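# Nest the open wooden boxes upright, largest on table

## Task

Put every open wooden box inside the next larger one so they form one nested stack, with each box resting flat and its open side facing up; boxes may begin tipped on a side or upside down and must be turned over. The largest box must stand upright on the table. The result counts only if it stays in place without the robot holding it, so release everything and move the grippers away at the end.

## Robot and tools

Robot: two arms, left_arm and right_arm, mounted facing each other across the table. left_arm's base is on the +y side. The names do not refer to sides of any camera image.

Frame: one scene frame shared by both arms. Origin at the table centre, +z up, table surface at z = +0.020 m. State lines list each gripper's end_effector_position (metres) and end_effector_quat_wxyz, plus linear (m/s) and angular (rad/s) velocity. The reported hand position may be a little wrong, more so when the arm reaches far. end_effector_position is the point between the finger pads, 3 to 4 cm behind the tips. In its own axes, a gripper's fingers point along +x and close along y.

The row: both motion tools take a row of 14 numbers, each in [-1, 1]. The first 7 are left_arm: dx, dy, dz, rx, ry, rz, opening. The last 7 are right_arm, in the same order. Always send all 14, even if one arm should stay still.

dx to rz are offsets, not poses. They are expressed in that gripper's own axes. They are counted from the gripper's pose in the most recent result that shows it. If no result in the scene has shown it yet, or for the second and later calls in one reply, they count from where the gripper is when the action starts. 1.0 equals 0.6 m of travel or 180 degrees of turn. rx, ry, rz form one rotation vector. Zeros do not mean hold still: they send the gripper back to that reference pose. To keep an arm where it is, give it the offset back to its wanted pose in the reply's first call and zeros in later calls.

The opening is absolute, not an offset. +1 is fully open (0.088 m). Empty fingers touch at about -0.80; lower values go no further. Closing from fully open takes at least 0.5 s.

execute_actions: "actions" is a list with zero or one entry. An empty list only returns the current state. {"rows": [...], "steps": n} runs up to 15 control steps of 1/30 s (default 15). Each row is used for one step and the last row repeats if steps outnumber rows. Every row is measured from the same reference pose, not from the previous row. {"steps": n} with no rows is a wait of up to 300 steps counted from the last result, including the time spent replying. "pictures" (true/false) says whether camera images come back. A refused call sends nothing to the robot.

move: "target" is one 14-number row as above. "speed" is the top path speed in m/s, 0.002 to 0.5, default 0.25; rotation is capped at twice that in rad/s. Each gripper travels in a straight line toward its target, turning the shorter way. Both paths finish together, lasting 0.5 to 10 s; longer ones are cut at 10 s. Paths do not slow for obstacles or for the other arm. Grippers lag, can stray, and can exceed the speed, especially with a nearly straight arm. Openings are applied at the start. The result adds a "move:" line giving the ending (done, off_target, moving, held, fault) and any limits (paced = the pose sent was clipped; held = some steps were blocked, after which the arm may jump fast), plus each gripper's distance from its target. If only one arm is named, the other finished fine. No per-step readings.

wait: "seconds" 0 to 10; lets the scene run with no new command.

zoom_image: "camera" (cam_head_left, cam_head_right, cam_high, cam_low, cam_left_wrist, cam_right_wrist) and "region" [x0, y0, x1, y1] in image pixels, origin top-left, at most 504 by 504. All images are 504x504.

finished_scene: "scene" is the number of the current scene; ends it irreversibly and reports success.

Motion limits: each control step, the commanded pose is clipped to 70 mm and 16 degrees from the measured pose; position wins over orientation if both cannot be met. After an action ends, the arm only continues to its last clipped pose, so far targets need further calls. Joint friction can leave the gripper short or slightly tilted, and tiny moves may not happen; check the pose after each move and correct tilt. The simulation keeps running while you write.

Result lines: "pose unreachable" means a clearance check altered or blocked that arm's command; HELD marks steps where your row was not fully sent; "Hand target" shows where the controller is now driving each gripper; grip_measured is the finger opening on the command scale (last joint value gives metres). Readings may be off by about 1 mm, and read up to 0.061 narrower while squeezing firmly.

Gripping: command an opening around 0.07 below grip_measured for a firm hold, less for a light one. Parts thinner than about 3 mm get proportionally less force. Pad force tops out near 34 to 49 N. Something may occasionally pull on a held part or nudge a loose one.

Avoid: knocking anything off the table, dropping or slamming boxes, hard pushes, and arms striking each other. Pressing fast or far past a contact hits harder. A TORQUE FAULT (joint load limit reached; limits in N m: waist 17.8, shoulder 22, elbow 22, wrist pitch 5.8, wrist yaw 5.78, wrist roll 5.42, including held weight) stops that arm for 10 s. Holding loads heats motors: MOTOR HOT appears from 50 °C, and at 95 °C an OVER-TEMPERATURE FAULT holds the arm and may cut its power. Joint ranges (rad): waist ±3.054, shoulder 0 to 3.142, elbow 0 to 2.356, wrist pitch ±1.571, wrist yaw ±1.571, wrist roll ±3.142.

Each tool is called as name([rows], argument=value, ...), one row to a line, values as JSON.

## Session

execute_actions(actions=[])

Scene clock: 0.00 s of 4500.00 s.
left_arm: end_effector_position=(+0.0999, -0.0025, +0.3129) grip_measured=+0.827 end_effector_quat_wxyz=(-0.252, +0.622, -0.628, -0.394) end_effector_velocity=(-0.001, +0.004, -0.002) end_effector_angular_velocity=(+0.019, -0.012, -0.014) | right_arm: end_effector_position=(+0.0379, -0.2679, +0.1610) grip_measured=+0.841 end_effector_quat_wxyz=(+0.719, +0.623, +0.304, +0.047) end_effector_velocity=(+0.000, -0.003, -0.003) end_effector_angular_velocity=(-0.019, +0.001, +0.004)
Joint positions: left_arm=[-0.411  1.967  1.612 -0.768 -0.312 -3.096  0.079] | right_arm=[0.518 1.311 0.096 0.349 0.98  2.374 0.08 ]
Joint velocities: left_arm=[-0.002 -0.002 -0.002 -0.022 -0.007  0.007 -0.001] | right_arm=[-0.002 -0.002 -0.007 -0.007 -0.007 -0.007 -0.   ]
Heat: left arm: hottest waist 27 °C (+0.0 °C/min); right arm: hottest wrist pitch 28 °C (+0.0 °C/min).
Hand target (left_arm): +0.100, -0.003, +0.313; -0.252, +0.622, -0.628, -0.394
Hand target (right_arm): +0.038, -0.268, +0.161; +0.719, +0.623, +0.304, +0.047

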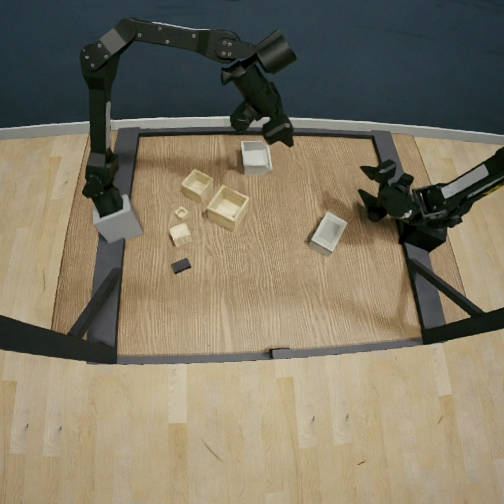

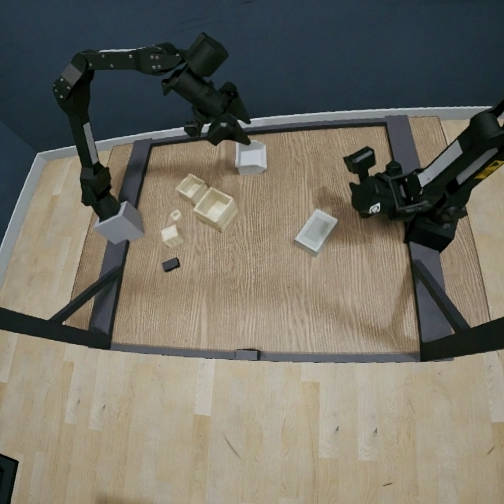

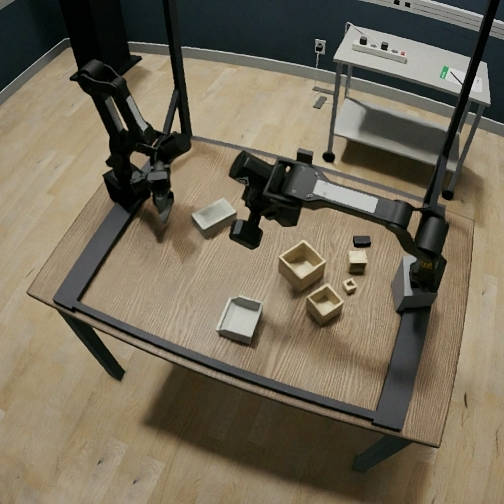

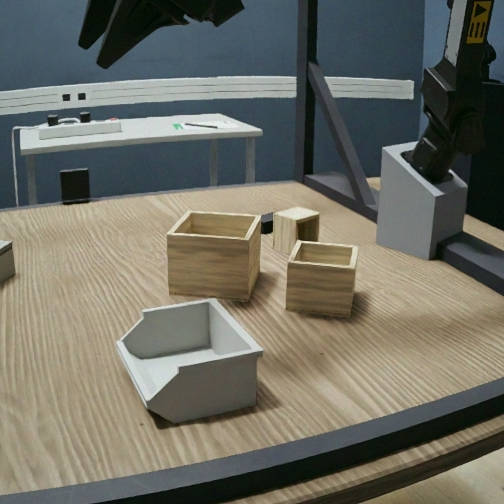

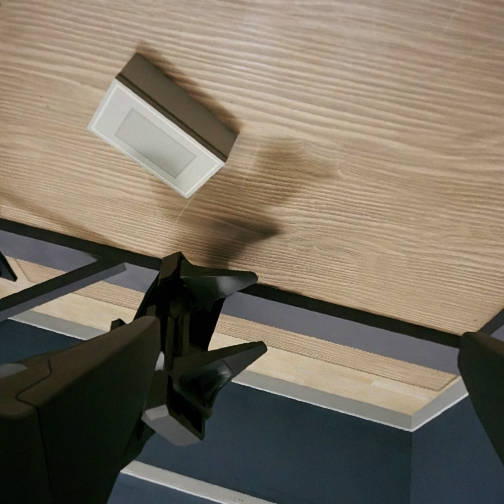

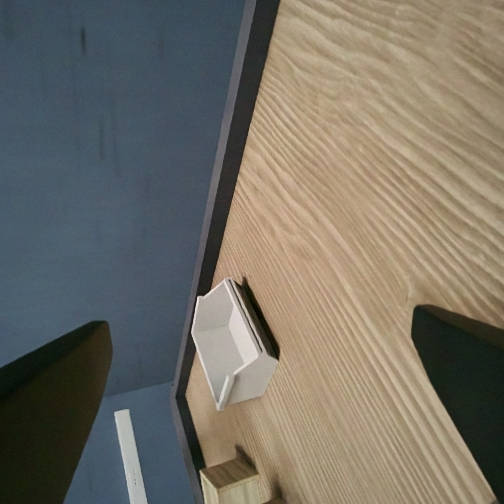

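move(target=[-0.133,0.061,0.308,0.684,-0.172,0.18,1,0,0,0,0,0,0,0.84], speed=0.4)

Scene clock: 8.00 s of 4500.00 s.
left_arm: end_effector_position=(+0.0386, +0.1867, +0.2799) grip_measured=+0.987 end_effector_quat_wxyz=(+0.682, +0.181, +0.685, -0.183) end_effector_velocity=(+0.003, -0.001, +0.000) end_effector_angular_velocity=(-0.014, -0.019, +0.008) | right_arm: end_effector_position=(+0.0379, -0.2679, +0.1610) grip_measured=+0.841 end_effector_quat_wxyz=(+0.719, +0.623, +0.304, +0.047) end_effector_velocity=(+0.001, -0.003, -0.004) end_effector_angular_velocity=(-0.021, +0.006, -0.003)
Joint positions: left_arm=[-0.648  1.812  1.345 -1.423 -0.394 -1.371  0.087] | right_arm=[0.518 1.311 0.096 0.349 0.98  2.374 0.08 ]
Joint velocities: left_arm=[-0.002 -0.007 -0.007  0.007 -0.022 -0.007  0.   ] | right_arm=[-0.002  0.002 -0.002 -0.022 -0.007  0.007  0.   ]
Heat: left arm: hottest shoulder 29 °C (+15.0 °C/min); right arm: hottest wrist pitch 28 °C (+0.0 °C/min).
Hand target (left_arm): +0.040, +0.189, +0.280; +0.683, +0.184, +0.682, -0.186
Hand target (right_arm): +0.038, -0.268, +0.161; +0.719, +0.623, +0.304, +0.047
Off the commanded pose (left_arm): 0.004 m, 0 deg.
Off the commanded pose (right_arm): 0.000 m, 0 deg.
After step 90, 1.67 s passed at rest.
move: done

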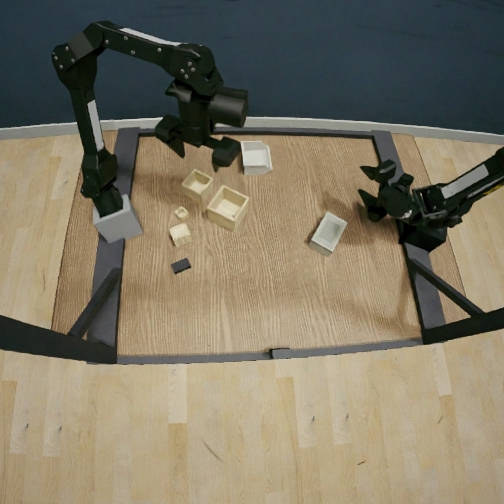

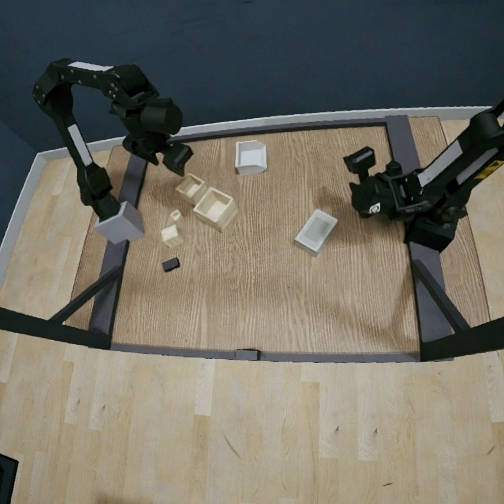

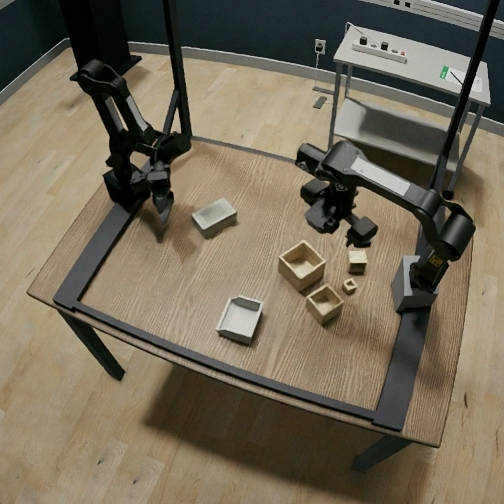

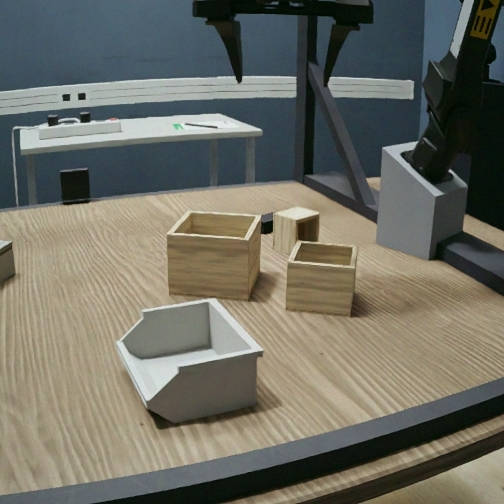

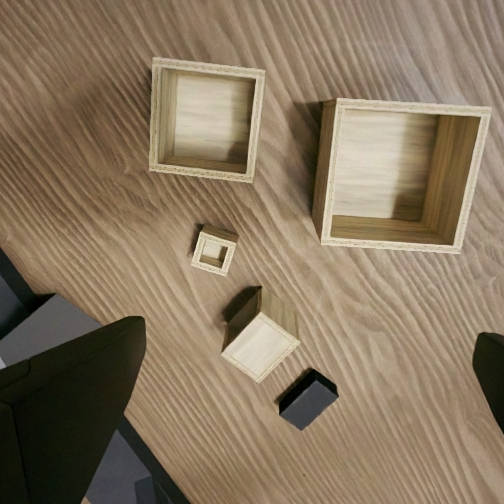

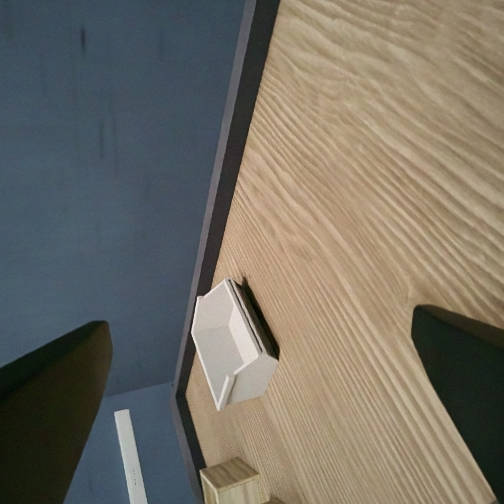

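move(target=[0.245,0.08,0.087,0.022,0,0,-0.35,0,0,0,0,0,0,0.84])

Scene clock: 12.97 s of 4500.00 s.
left_arm: end_effector_position=(+0.1044, +0.2002, +0.1353) grip_measured=-0.347 end_effector_quat_wxyz=(+0.674, +0.198, +0.681, -0.208) end_effector_velocity=(-0.001, +0.001, -0.000) end_effector_angular_velocity=(-0.006, +0.007, -0.002) | right_arm: end_effector_position=(+0.0379, -0.2679, +0.1610) grip_measured=+0.841 end_effector_quat_wxyz=(+0.719, +0.623, +0.304, +0.047) end_effector_velocity=(+0.001, -0.003, -0.000) end_effector_angular_velocity=(-0.012, -0.010, +0.000)
Joint positions: left_arm=[-0.215  1.754  0.874 -0.8   -0.48  -0.837  0.022] | right_arm=[0.518 1.311 0.096 0.349 0.98  2.374 0.08 ]
Joint velocities: left_arm=[ 0.002 -0.007 -0.007  0.007  0.007  0.007  0.   ] | right_arm=[ 0.002 -0.007 -0.007 -0.007  0.007 -0.007 -0.   ]
Heat: left arm: hottest shoulder 29 °C (+9.3 °C/min); right arm: hottest wrist pitch 29 °C (+4.6 °C/min).
Hand target (left_arm): +0.104, +0.203, +0.132; +0.672, +0.205, +0.681, -0.206
Hand target (right_arm): +0.038, -0.268, +0.161; +0.719, +0.623, +0.304, +0.047
Off the commanded pose (left_arm): 0.004 m, 1 deg.
Off the commanded pose (right_arm): 0.000 m, 0 deg.
After step 90, 0.83 s passed at rest.
move: done

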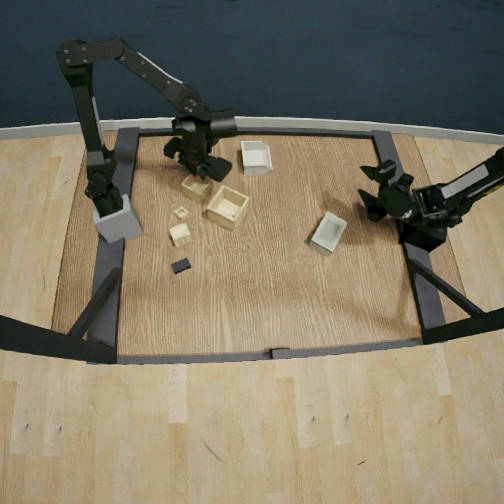

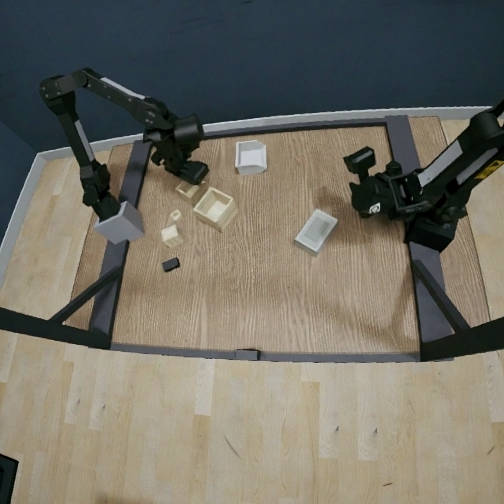

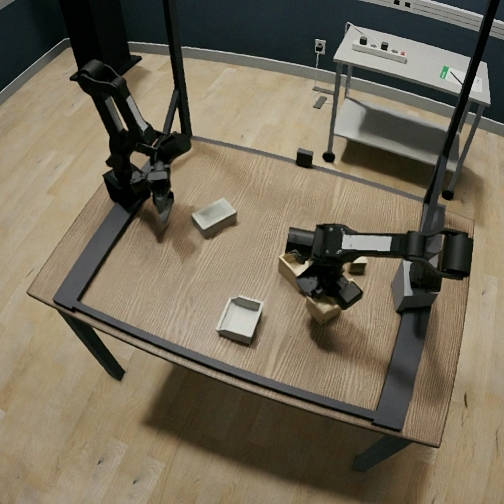

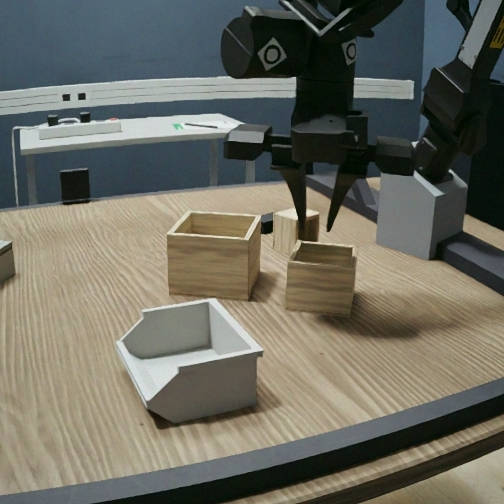

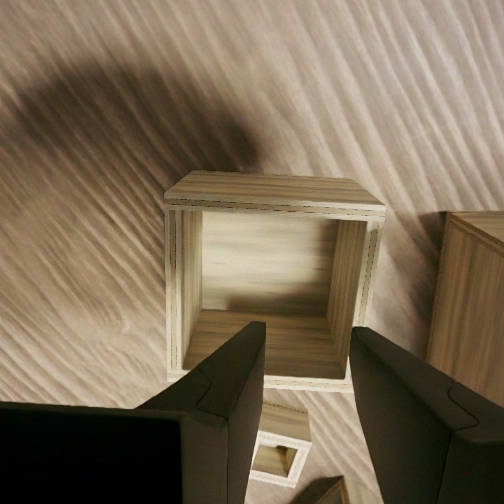

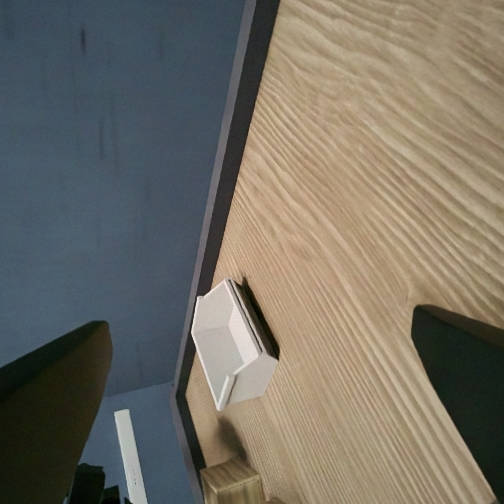

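move(target=[0.075,0.024,0,0,0,0.008,-0.45,0,0,0,0,0,0,0.84], speed=0.08)

move(target=[0,0,0,0,0,0,0.2,0,0,0,0,0,0,0.84])

Scene clock: 15.23 s of 4500.00 s.
left_arm: end_effector_position=(+0.1121, +0.2081, +0.0943) grip_measured=-0.447 end_effector_quat_wxyz=(+0.678, +0.197, +0.679, -0.202) end_effector_velocity=(+0.001, +0.000, +0.001) end_effector_angular_velocity=(+0.003, -0.007, -0.011) | right_arm: end_effector_position=(+0.0379, -0.2679, +0.1610) grip_measured=+0.841 end_effector_quat_wxyz=(+0.719, +0.623, +0.304, +0.047) end_effector_velocity=(+0.000, -0.002, -0.000) end_effector_angular_velocity=(-0.024, -0.016, +0.006)
Joint positions: left_arm=[-0.114  1.803  0.773 -0.598 -0.5   -0.734  0.017] | right_arm=[0.518 1.311 0.096 0.349 0.98  2.374 0.08 ]
Joint velocities: left_arm=[-0.002 -0.002  0.002 -0.007 -0.007  0.007 -0.   ] | right_arm=[ 0.002 -0.002 -0.002 -0.007  0.007 -0.022 -0.   ]
Heat: left arm: hottest shoulder 29 °C (+7.9 °C/min); right arm: hottest wrist pitch 29 °C (+3.9 °C/min).
Hand target (left_arm): +0.111, +0.212, +0.090; +0.675, +0.206, +0.679, -0.200
Hand target (right_arm): +0.038, -0.268, +0.161; +0.719, +0.623, +0.304, +0.047
Off the commanded pose (left_arm): 0.006 m, 1 deg.
Off the commanded pose (right_arm): 0.000 m, 0 deg.
move: done

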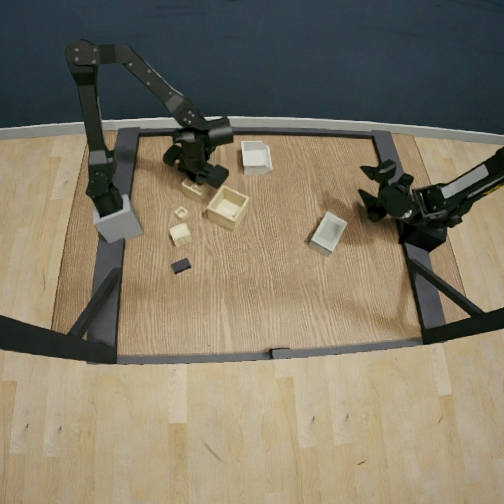

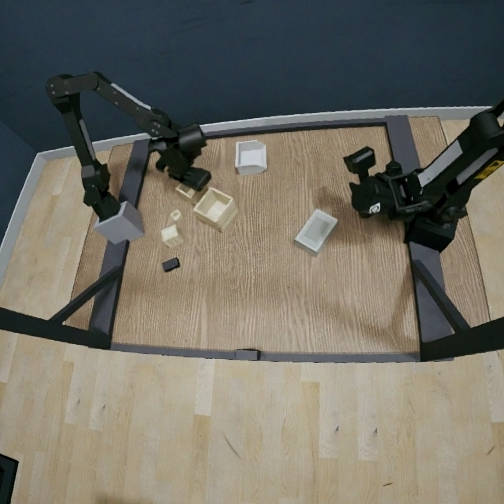

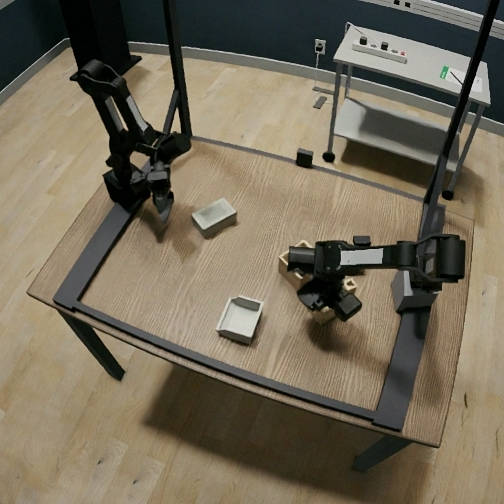

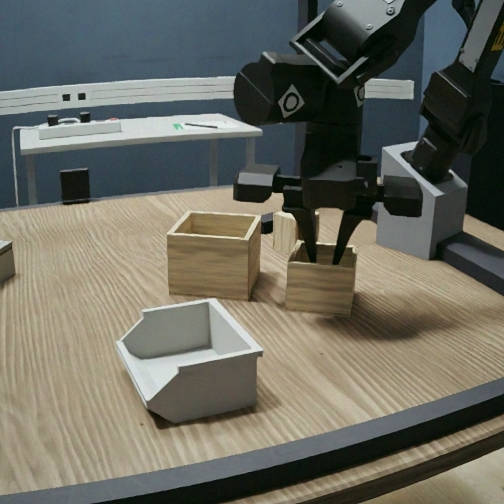

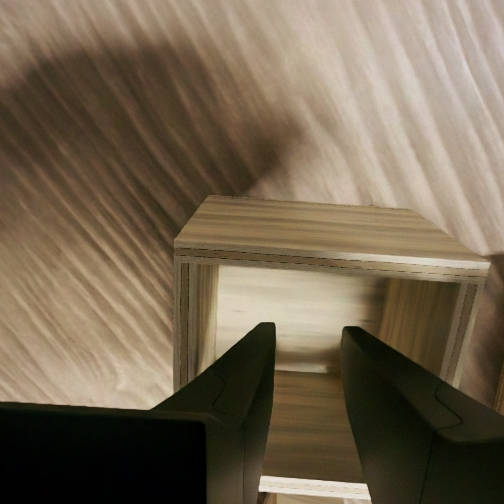

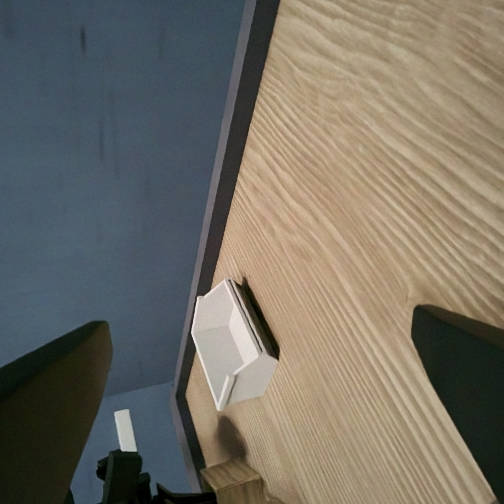

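Scene clock: 15.73 s of 4500.00 s.
left_arm: end_effector_position=(+0.1122, +0.2082, +0.0943) grip_measured=+0.107 end_effector_quat_wxyz=(+0.678, +0.197, +0.679, -0.202) end_effector_velocity=(-0.002, +0.006, -0.000) end_effector_angular_velocity=(+0.024, -0.001, -0.022) | right_arm: end_effector_position=(+0.0379, -0.2679, +0.1610) grip_measured=+0.841 end_effector_quat_wxyz=(+0.719, +0.623, +0.304, +0.047) end_effector_velocity=(+0.000, -0.000, +0.001) end_effector_angular_velocity=(+0.002, -0.008, +0.001)
Joint positions: left_arm=[-0.114  1.803  0.773 -0.598 -0.5   -0.734  0.044] | right_arm=[0.518 1.311 0.096 0.349 0.98  2.374 0.08 ]
Joint velocities: left_arm=[-0.002 -0.002 -0.007 -0.022 -0.007  0.007 -0.   ] | right_arm=[ 0.002 -0.002 -0.002  0.007  0.007 -0.007 -0.   ]
Heat: left arm: hottest shoulder 29 °C (+7.6 °C/min); right arm: hottest wrist pitch 29 °C (+3.8 °C/min).
Hand target (left_arm): +0.112, +0.208, +0.094; +0.678, +0.197, +0.679, -0.202
Hand target (right_arm): +0.038, -0.268, +0.161; +0.719, +0.623, +0.304, +0.047
Off the commanded pose (left_arm): 0.000 m, 0 deg.
Off the commanded pose (right_arm): 0.000 m, 0 deg.
move: done

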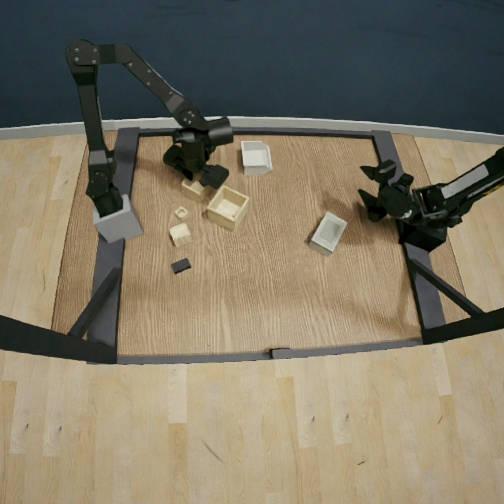

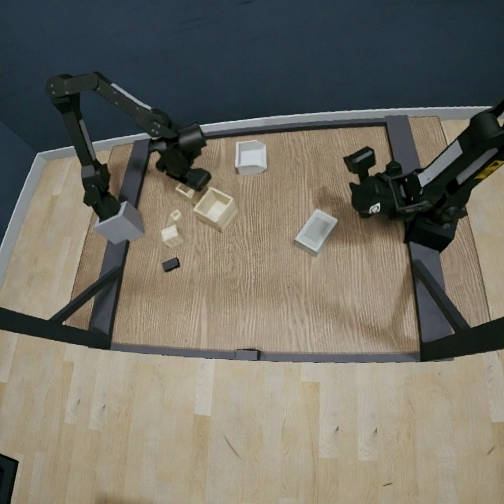

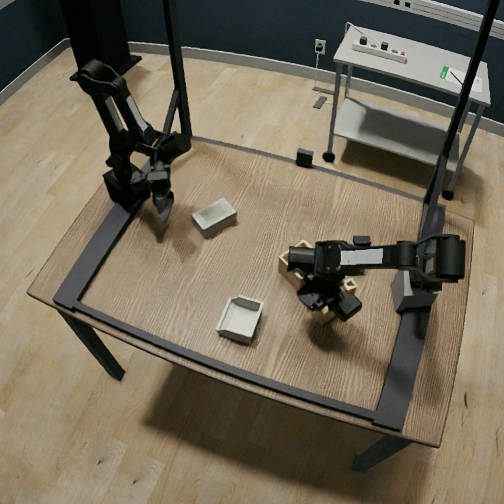

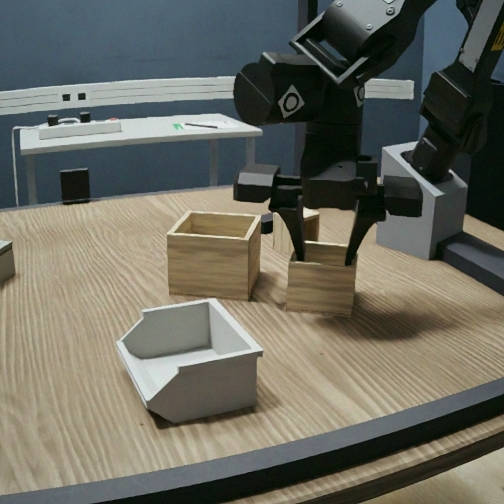

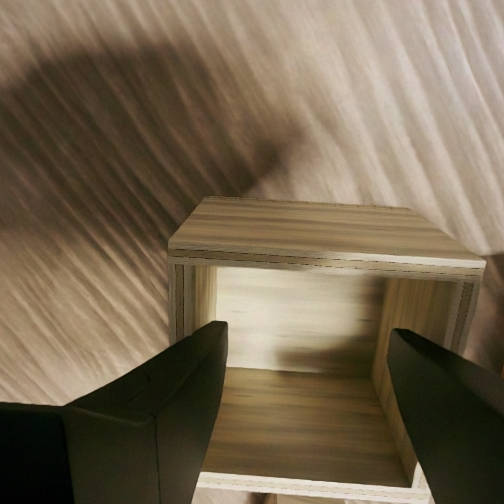

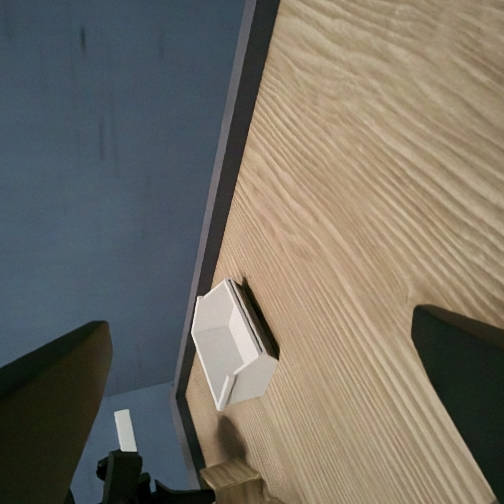

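move(target=[-0.15,0,0,0,0,0,0.2,0,0,0,0,0,0,0.84], speed=0.13)

move(target=[0,-0.212,-0.04,-0.011,0,0,0.2,0,0,0,0,0,0,0.84], speed=0.15)

Scene clock: 19.53 s of 4500.00 s.
left_arm: end_effector_position=(+0.1129, +0.2112, +0.1802) grip_measured=+0.107 end_effector_quat_wxyz=(+0.678, +0.205, +0.677, -0.200) end_effector_velocity=(-0.001, +0.001, +0.001) end_effector_angular_velocity=(+0.000, +0.007, +0.004) | right_arm: end_effector_position=(+0.0379, -0.2679, +0.1610) grip_measured=+0.841 end_effector_quat_wxyz=(+0.719, +0.623, +0.304, +0.047) end_effector_velocity=(+0.000, -0.003, -0.003) end_effector_angular_velocity=(-0.029, -0.000, +0.003)
Joint positions: left_arm=[-0.273  1.666  0.972 -1.033 -0.491 -0.911  0.044] | right_arm=[0.518 1.311 0.096 0.349 0.98  2.374 0.08 ]
Joint velocities: left_arm=[-0.002 -0.002  0.002 -0.007  0.007 -0.007 -0.   ] | right_arm=[-0.002 -0.002 -0.002 -0.022 -0.007 -0.007 -0.   ]
Heat: left arm: hottest shoulder 29 °C (+6.1 °C/min); right arm: hottest wrist pitch 29 °C (+3.1 °C/min).
Hand target (left_arm): +0.113, +0.209, +0.184; +0.679, +0.197, +0.678, -0.202
Hand target (right_arm): +0.038, -0.268, +0.161; +0.719, +0.623, +0.304, +0.047
Off the commanded pose (left_arm): 0.005 m, 1 deg.
Off the commanded pose (right_arm): 0.000 m, 0 deg.
move: done

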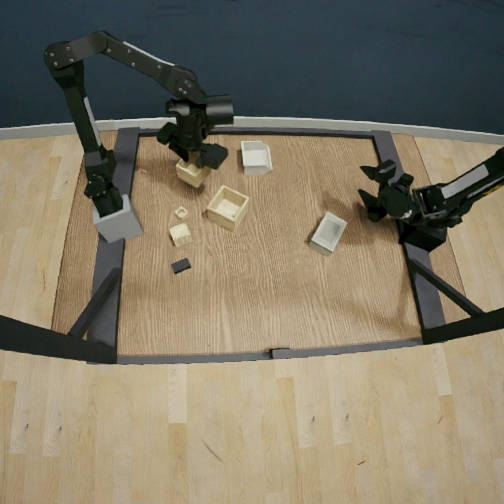

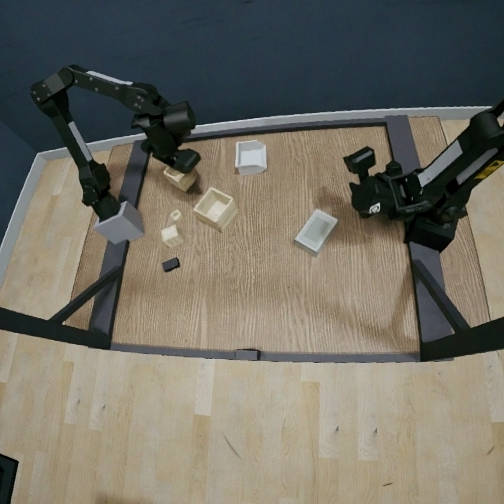

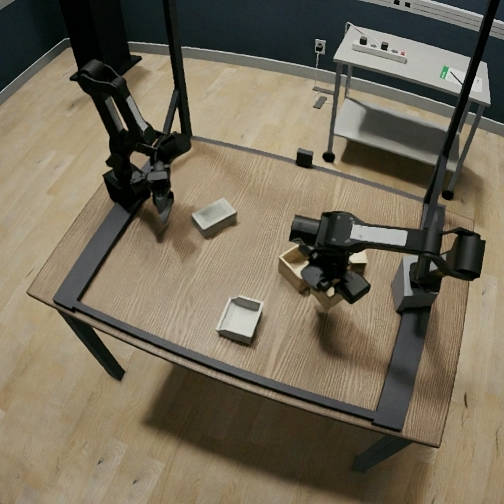

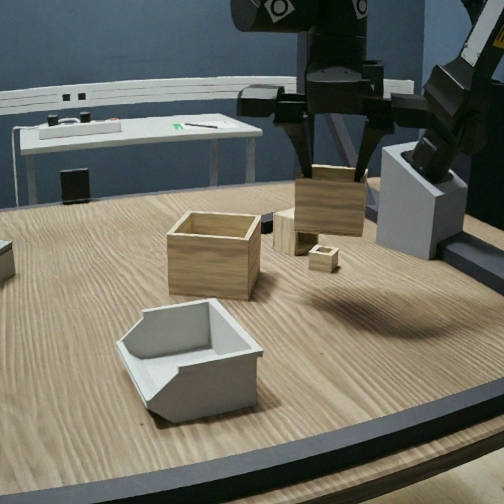

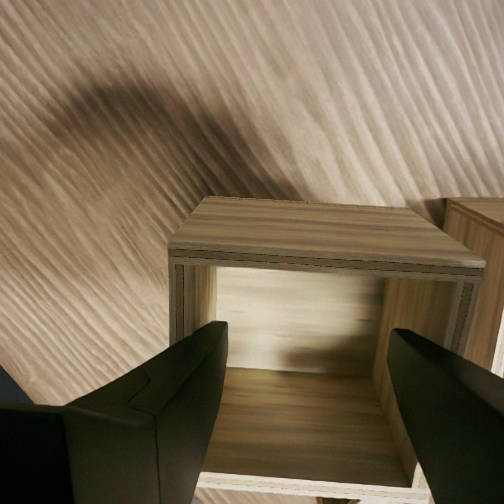

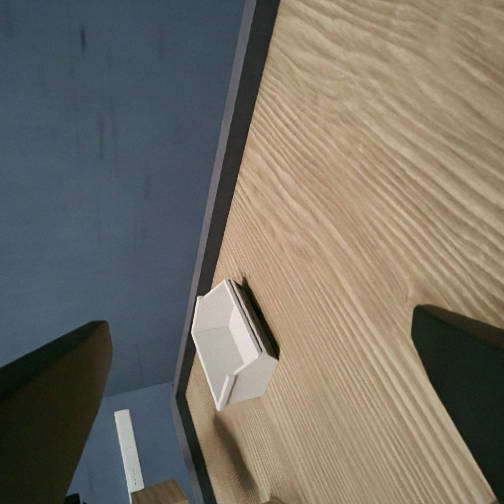

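Scene clock: 20.80 s of 4500.00 s.
left_arm: end_effector_position=(+0.0273, +0.1183, +0.1824) grip_measured=+0.107 end_effector_quat_wxyz=(+0.685, +0.191, +0.677, -0.191) end_effector_velocity=(+0.000, +0.001, +0.003) end_effector_angular_velocity=(+0.006, -0.011, -0.004) | right_arm: end_effector_position=(+0.0379, -0.2679, +0.1610) grip_measured=+0.841 end_effector_quat_wxyz=(+0.719, +0.623, +0.304, +0.047) end_effector_velocity=(+0.000, -0.001, -0.002) end_effector_angular_velocity=(-0.014, +0.001, +0.004)
Joint positions: left_arm=[-0.517  2.093  1.301 -1.047 -0.448 -1.208  0.044] | right_arm=[0.518 1.311 0.096 0.349 0.98  2.374 0.08 ]
Joint velocities: left_arm=[-0.007  0.002  0.012 -0.022 -0.007 -0.007 -0.   ] | right_arm=[-0.002 -0.002 -0.002 -0.007 -0.007 -0.007  0.   ]
Heat: left arm: hottest shoulder 29 °C (+5.8 °C/min); right arm: hottest wrist pitch 29 °C (+2.9 °C/min).
Hand target (left_arm): +0.025, +0.117, +0.181; +0.683, +0.193, +0.679, -0.188
Hand target (right_arm): +0.038, -0.268, +0.161; +0.719, +0.623, +0.304, +0.047
Off the commanded pose (left_arm): 0.005 m, 1 deg.
Off the commanded pose (right_arm): 0.000 m, 0 deg.
move: done

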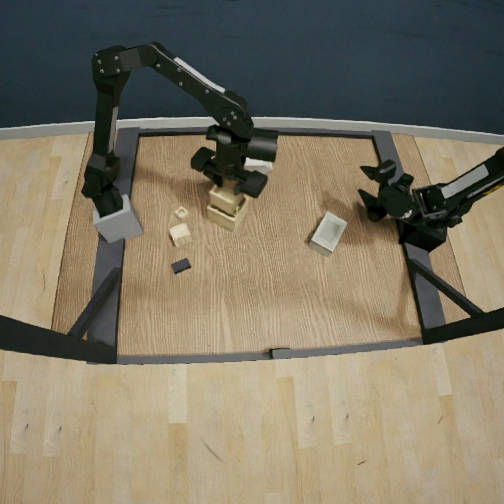

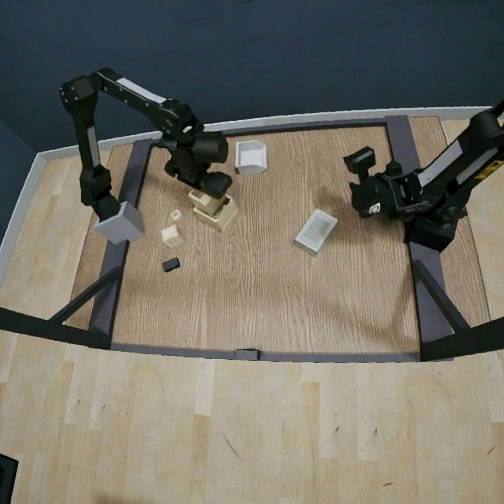

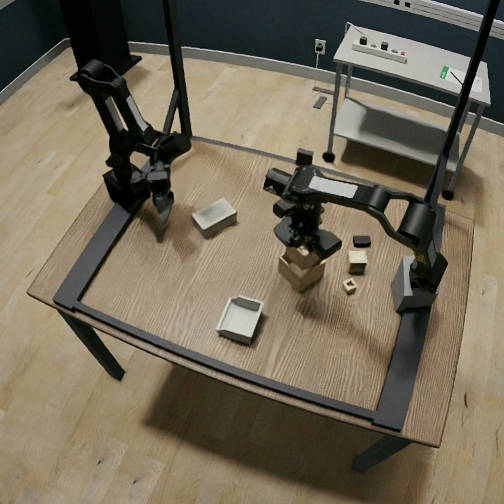

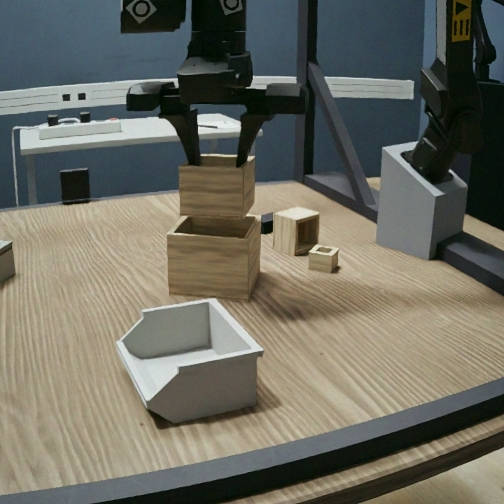

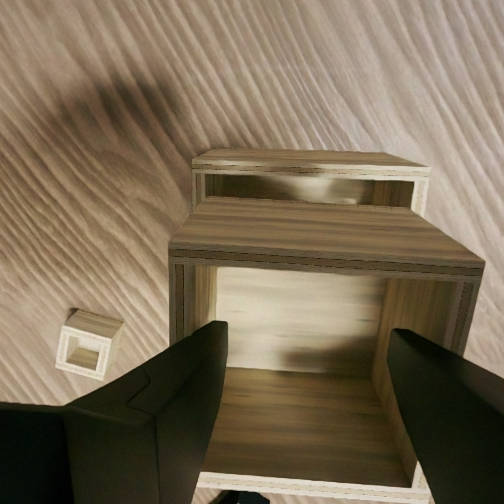

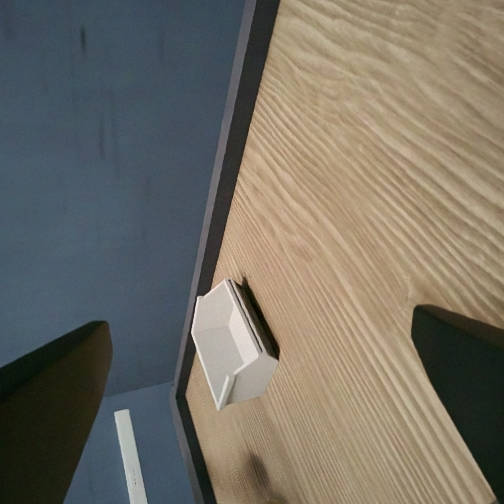

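move(target=[0.146,0,-0.007,-0.009,0.006,0.003,0.2,0,0,0,0,0,0,0.84], speed=0.05)

Scene clock: 24.13 s of 4500.00 s.
left_arm: end_effector_position=(+0.0244, +0.1163, +0.1009) grip_measured=+0.107 end_effector_quat_wxyz=(+0.682, +0.176, +0.687, -0.179) end_effector_velocity=(+0.003, -0.000, +0.002) end_effector_angular_velocity=(-0.002, -0.007, +0.011) | right_arm: end_effector_position=(+0.0379, -0.2679, +0.1610) grip_measured=+0.841 end_effector_quat_wxyz=(+0.719, +0.623, +0.304, +0.047) end_effector_velocity=(-0.001, +0.003, +0.001) end_effector_angular_velocity=(+0.005, +0.004, +0.011)
Joint positions: left_arm=[-0.412  2.209  1.138 -0.717 -0.454 -1.134  0.044] | right_arm=[0.518 1.311 0.096 0.349 0.98  2.374 0.08 ]
Joint velocities: left_arm=[ 0.002 -0.007  0.002 -0.007 -0.007 -0.007  0.   ] | right_arm=[ 0.002 -0.002  0.002  0.007 -0.007 -0.007 -0.   ]
Heat: left arm: hottest shoulder 29 °C (+5.0 °C/min); right arm: hottest wrist pitch 29 °C (+2.5 °C/min).
Hand target (left_arm): +0.023, +0.120, +0.095; +0.681, +0.187, +0.686, -0.176
Hand target (right_arm): +0.038, -0.268, +0.161; +0.719, +0.623, +0.304, +0.047
Off the commanded pose (left_arm): 0.007 m, 1 deg.
Off the commanded pose (right_arm): 0.000 m, 0 deg.
move: done

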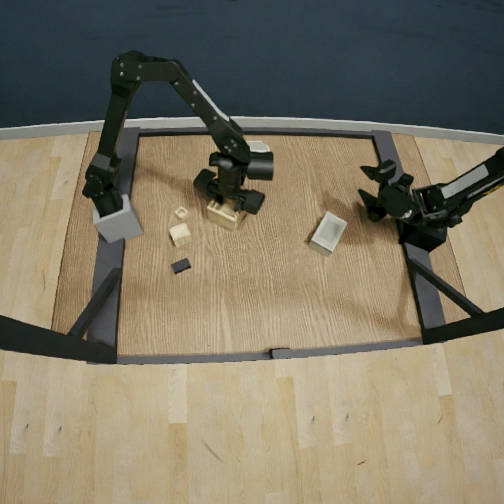

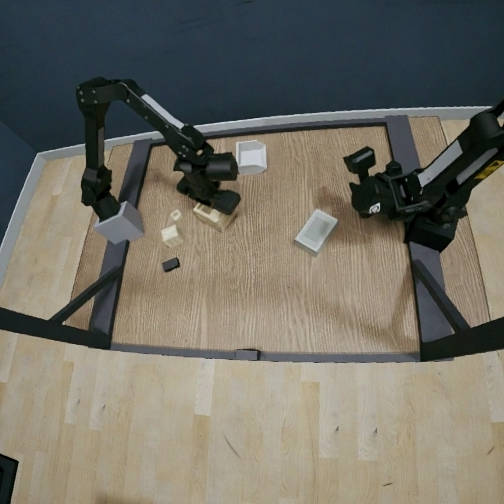

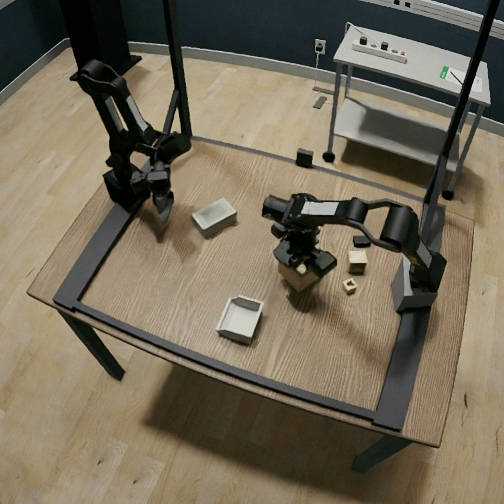

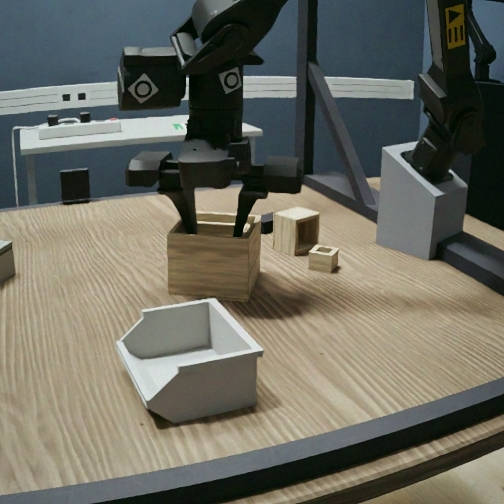

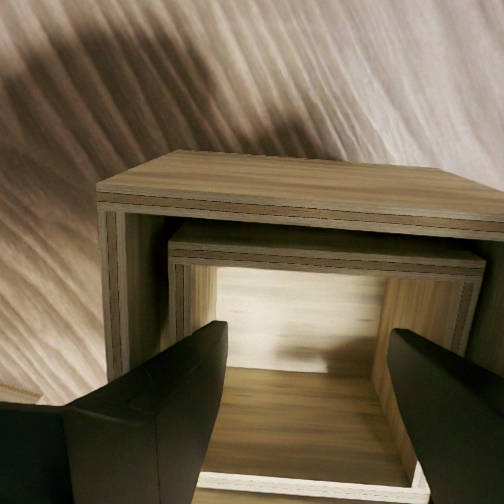

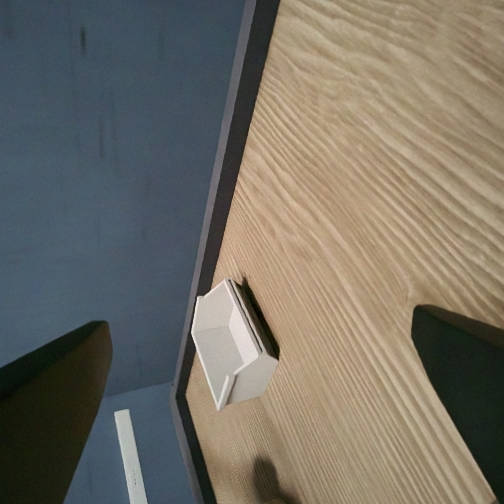

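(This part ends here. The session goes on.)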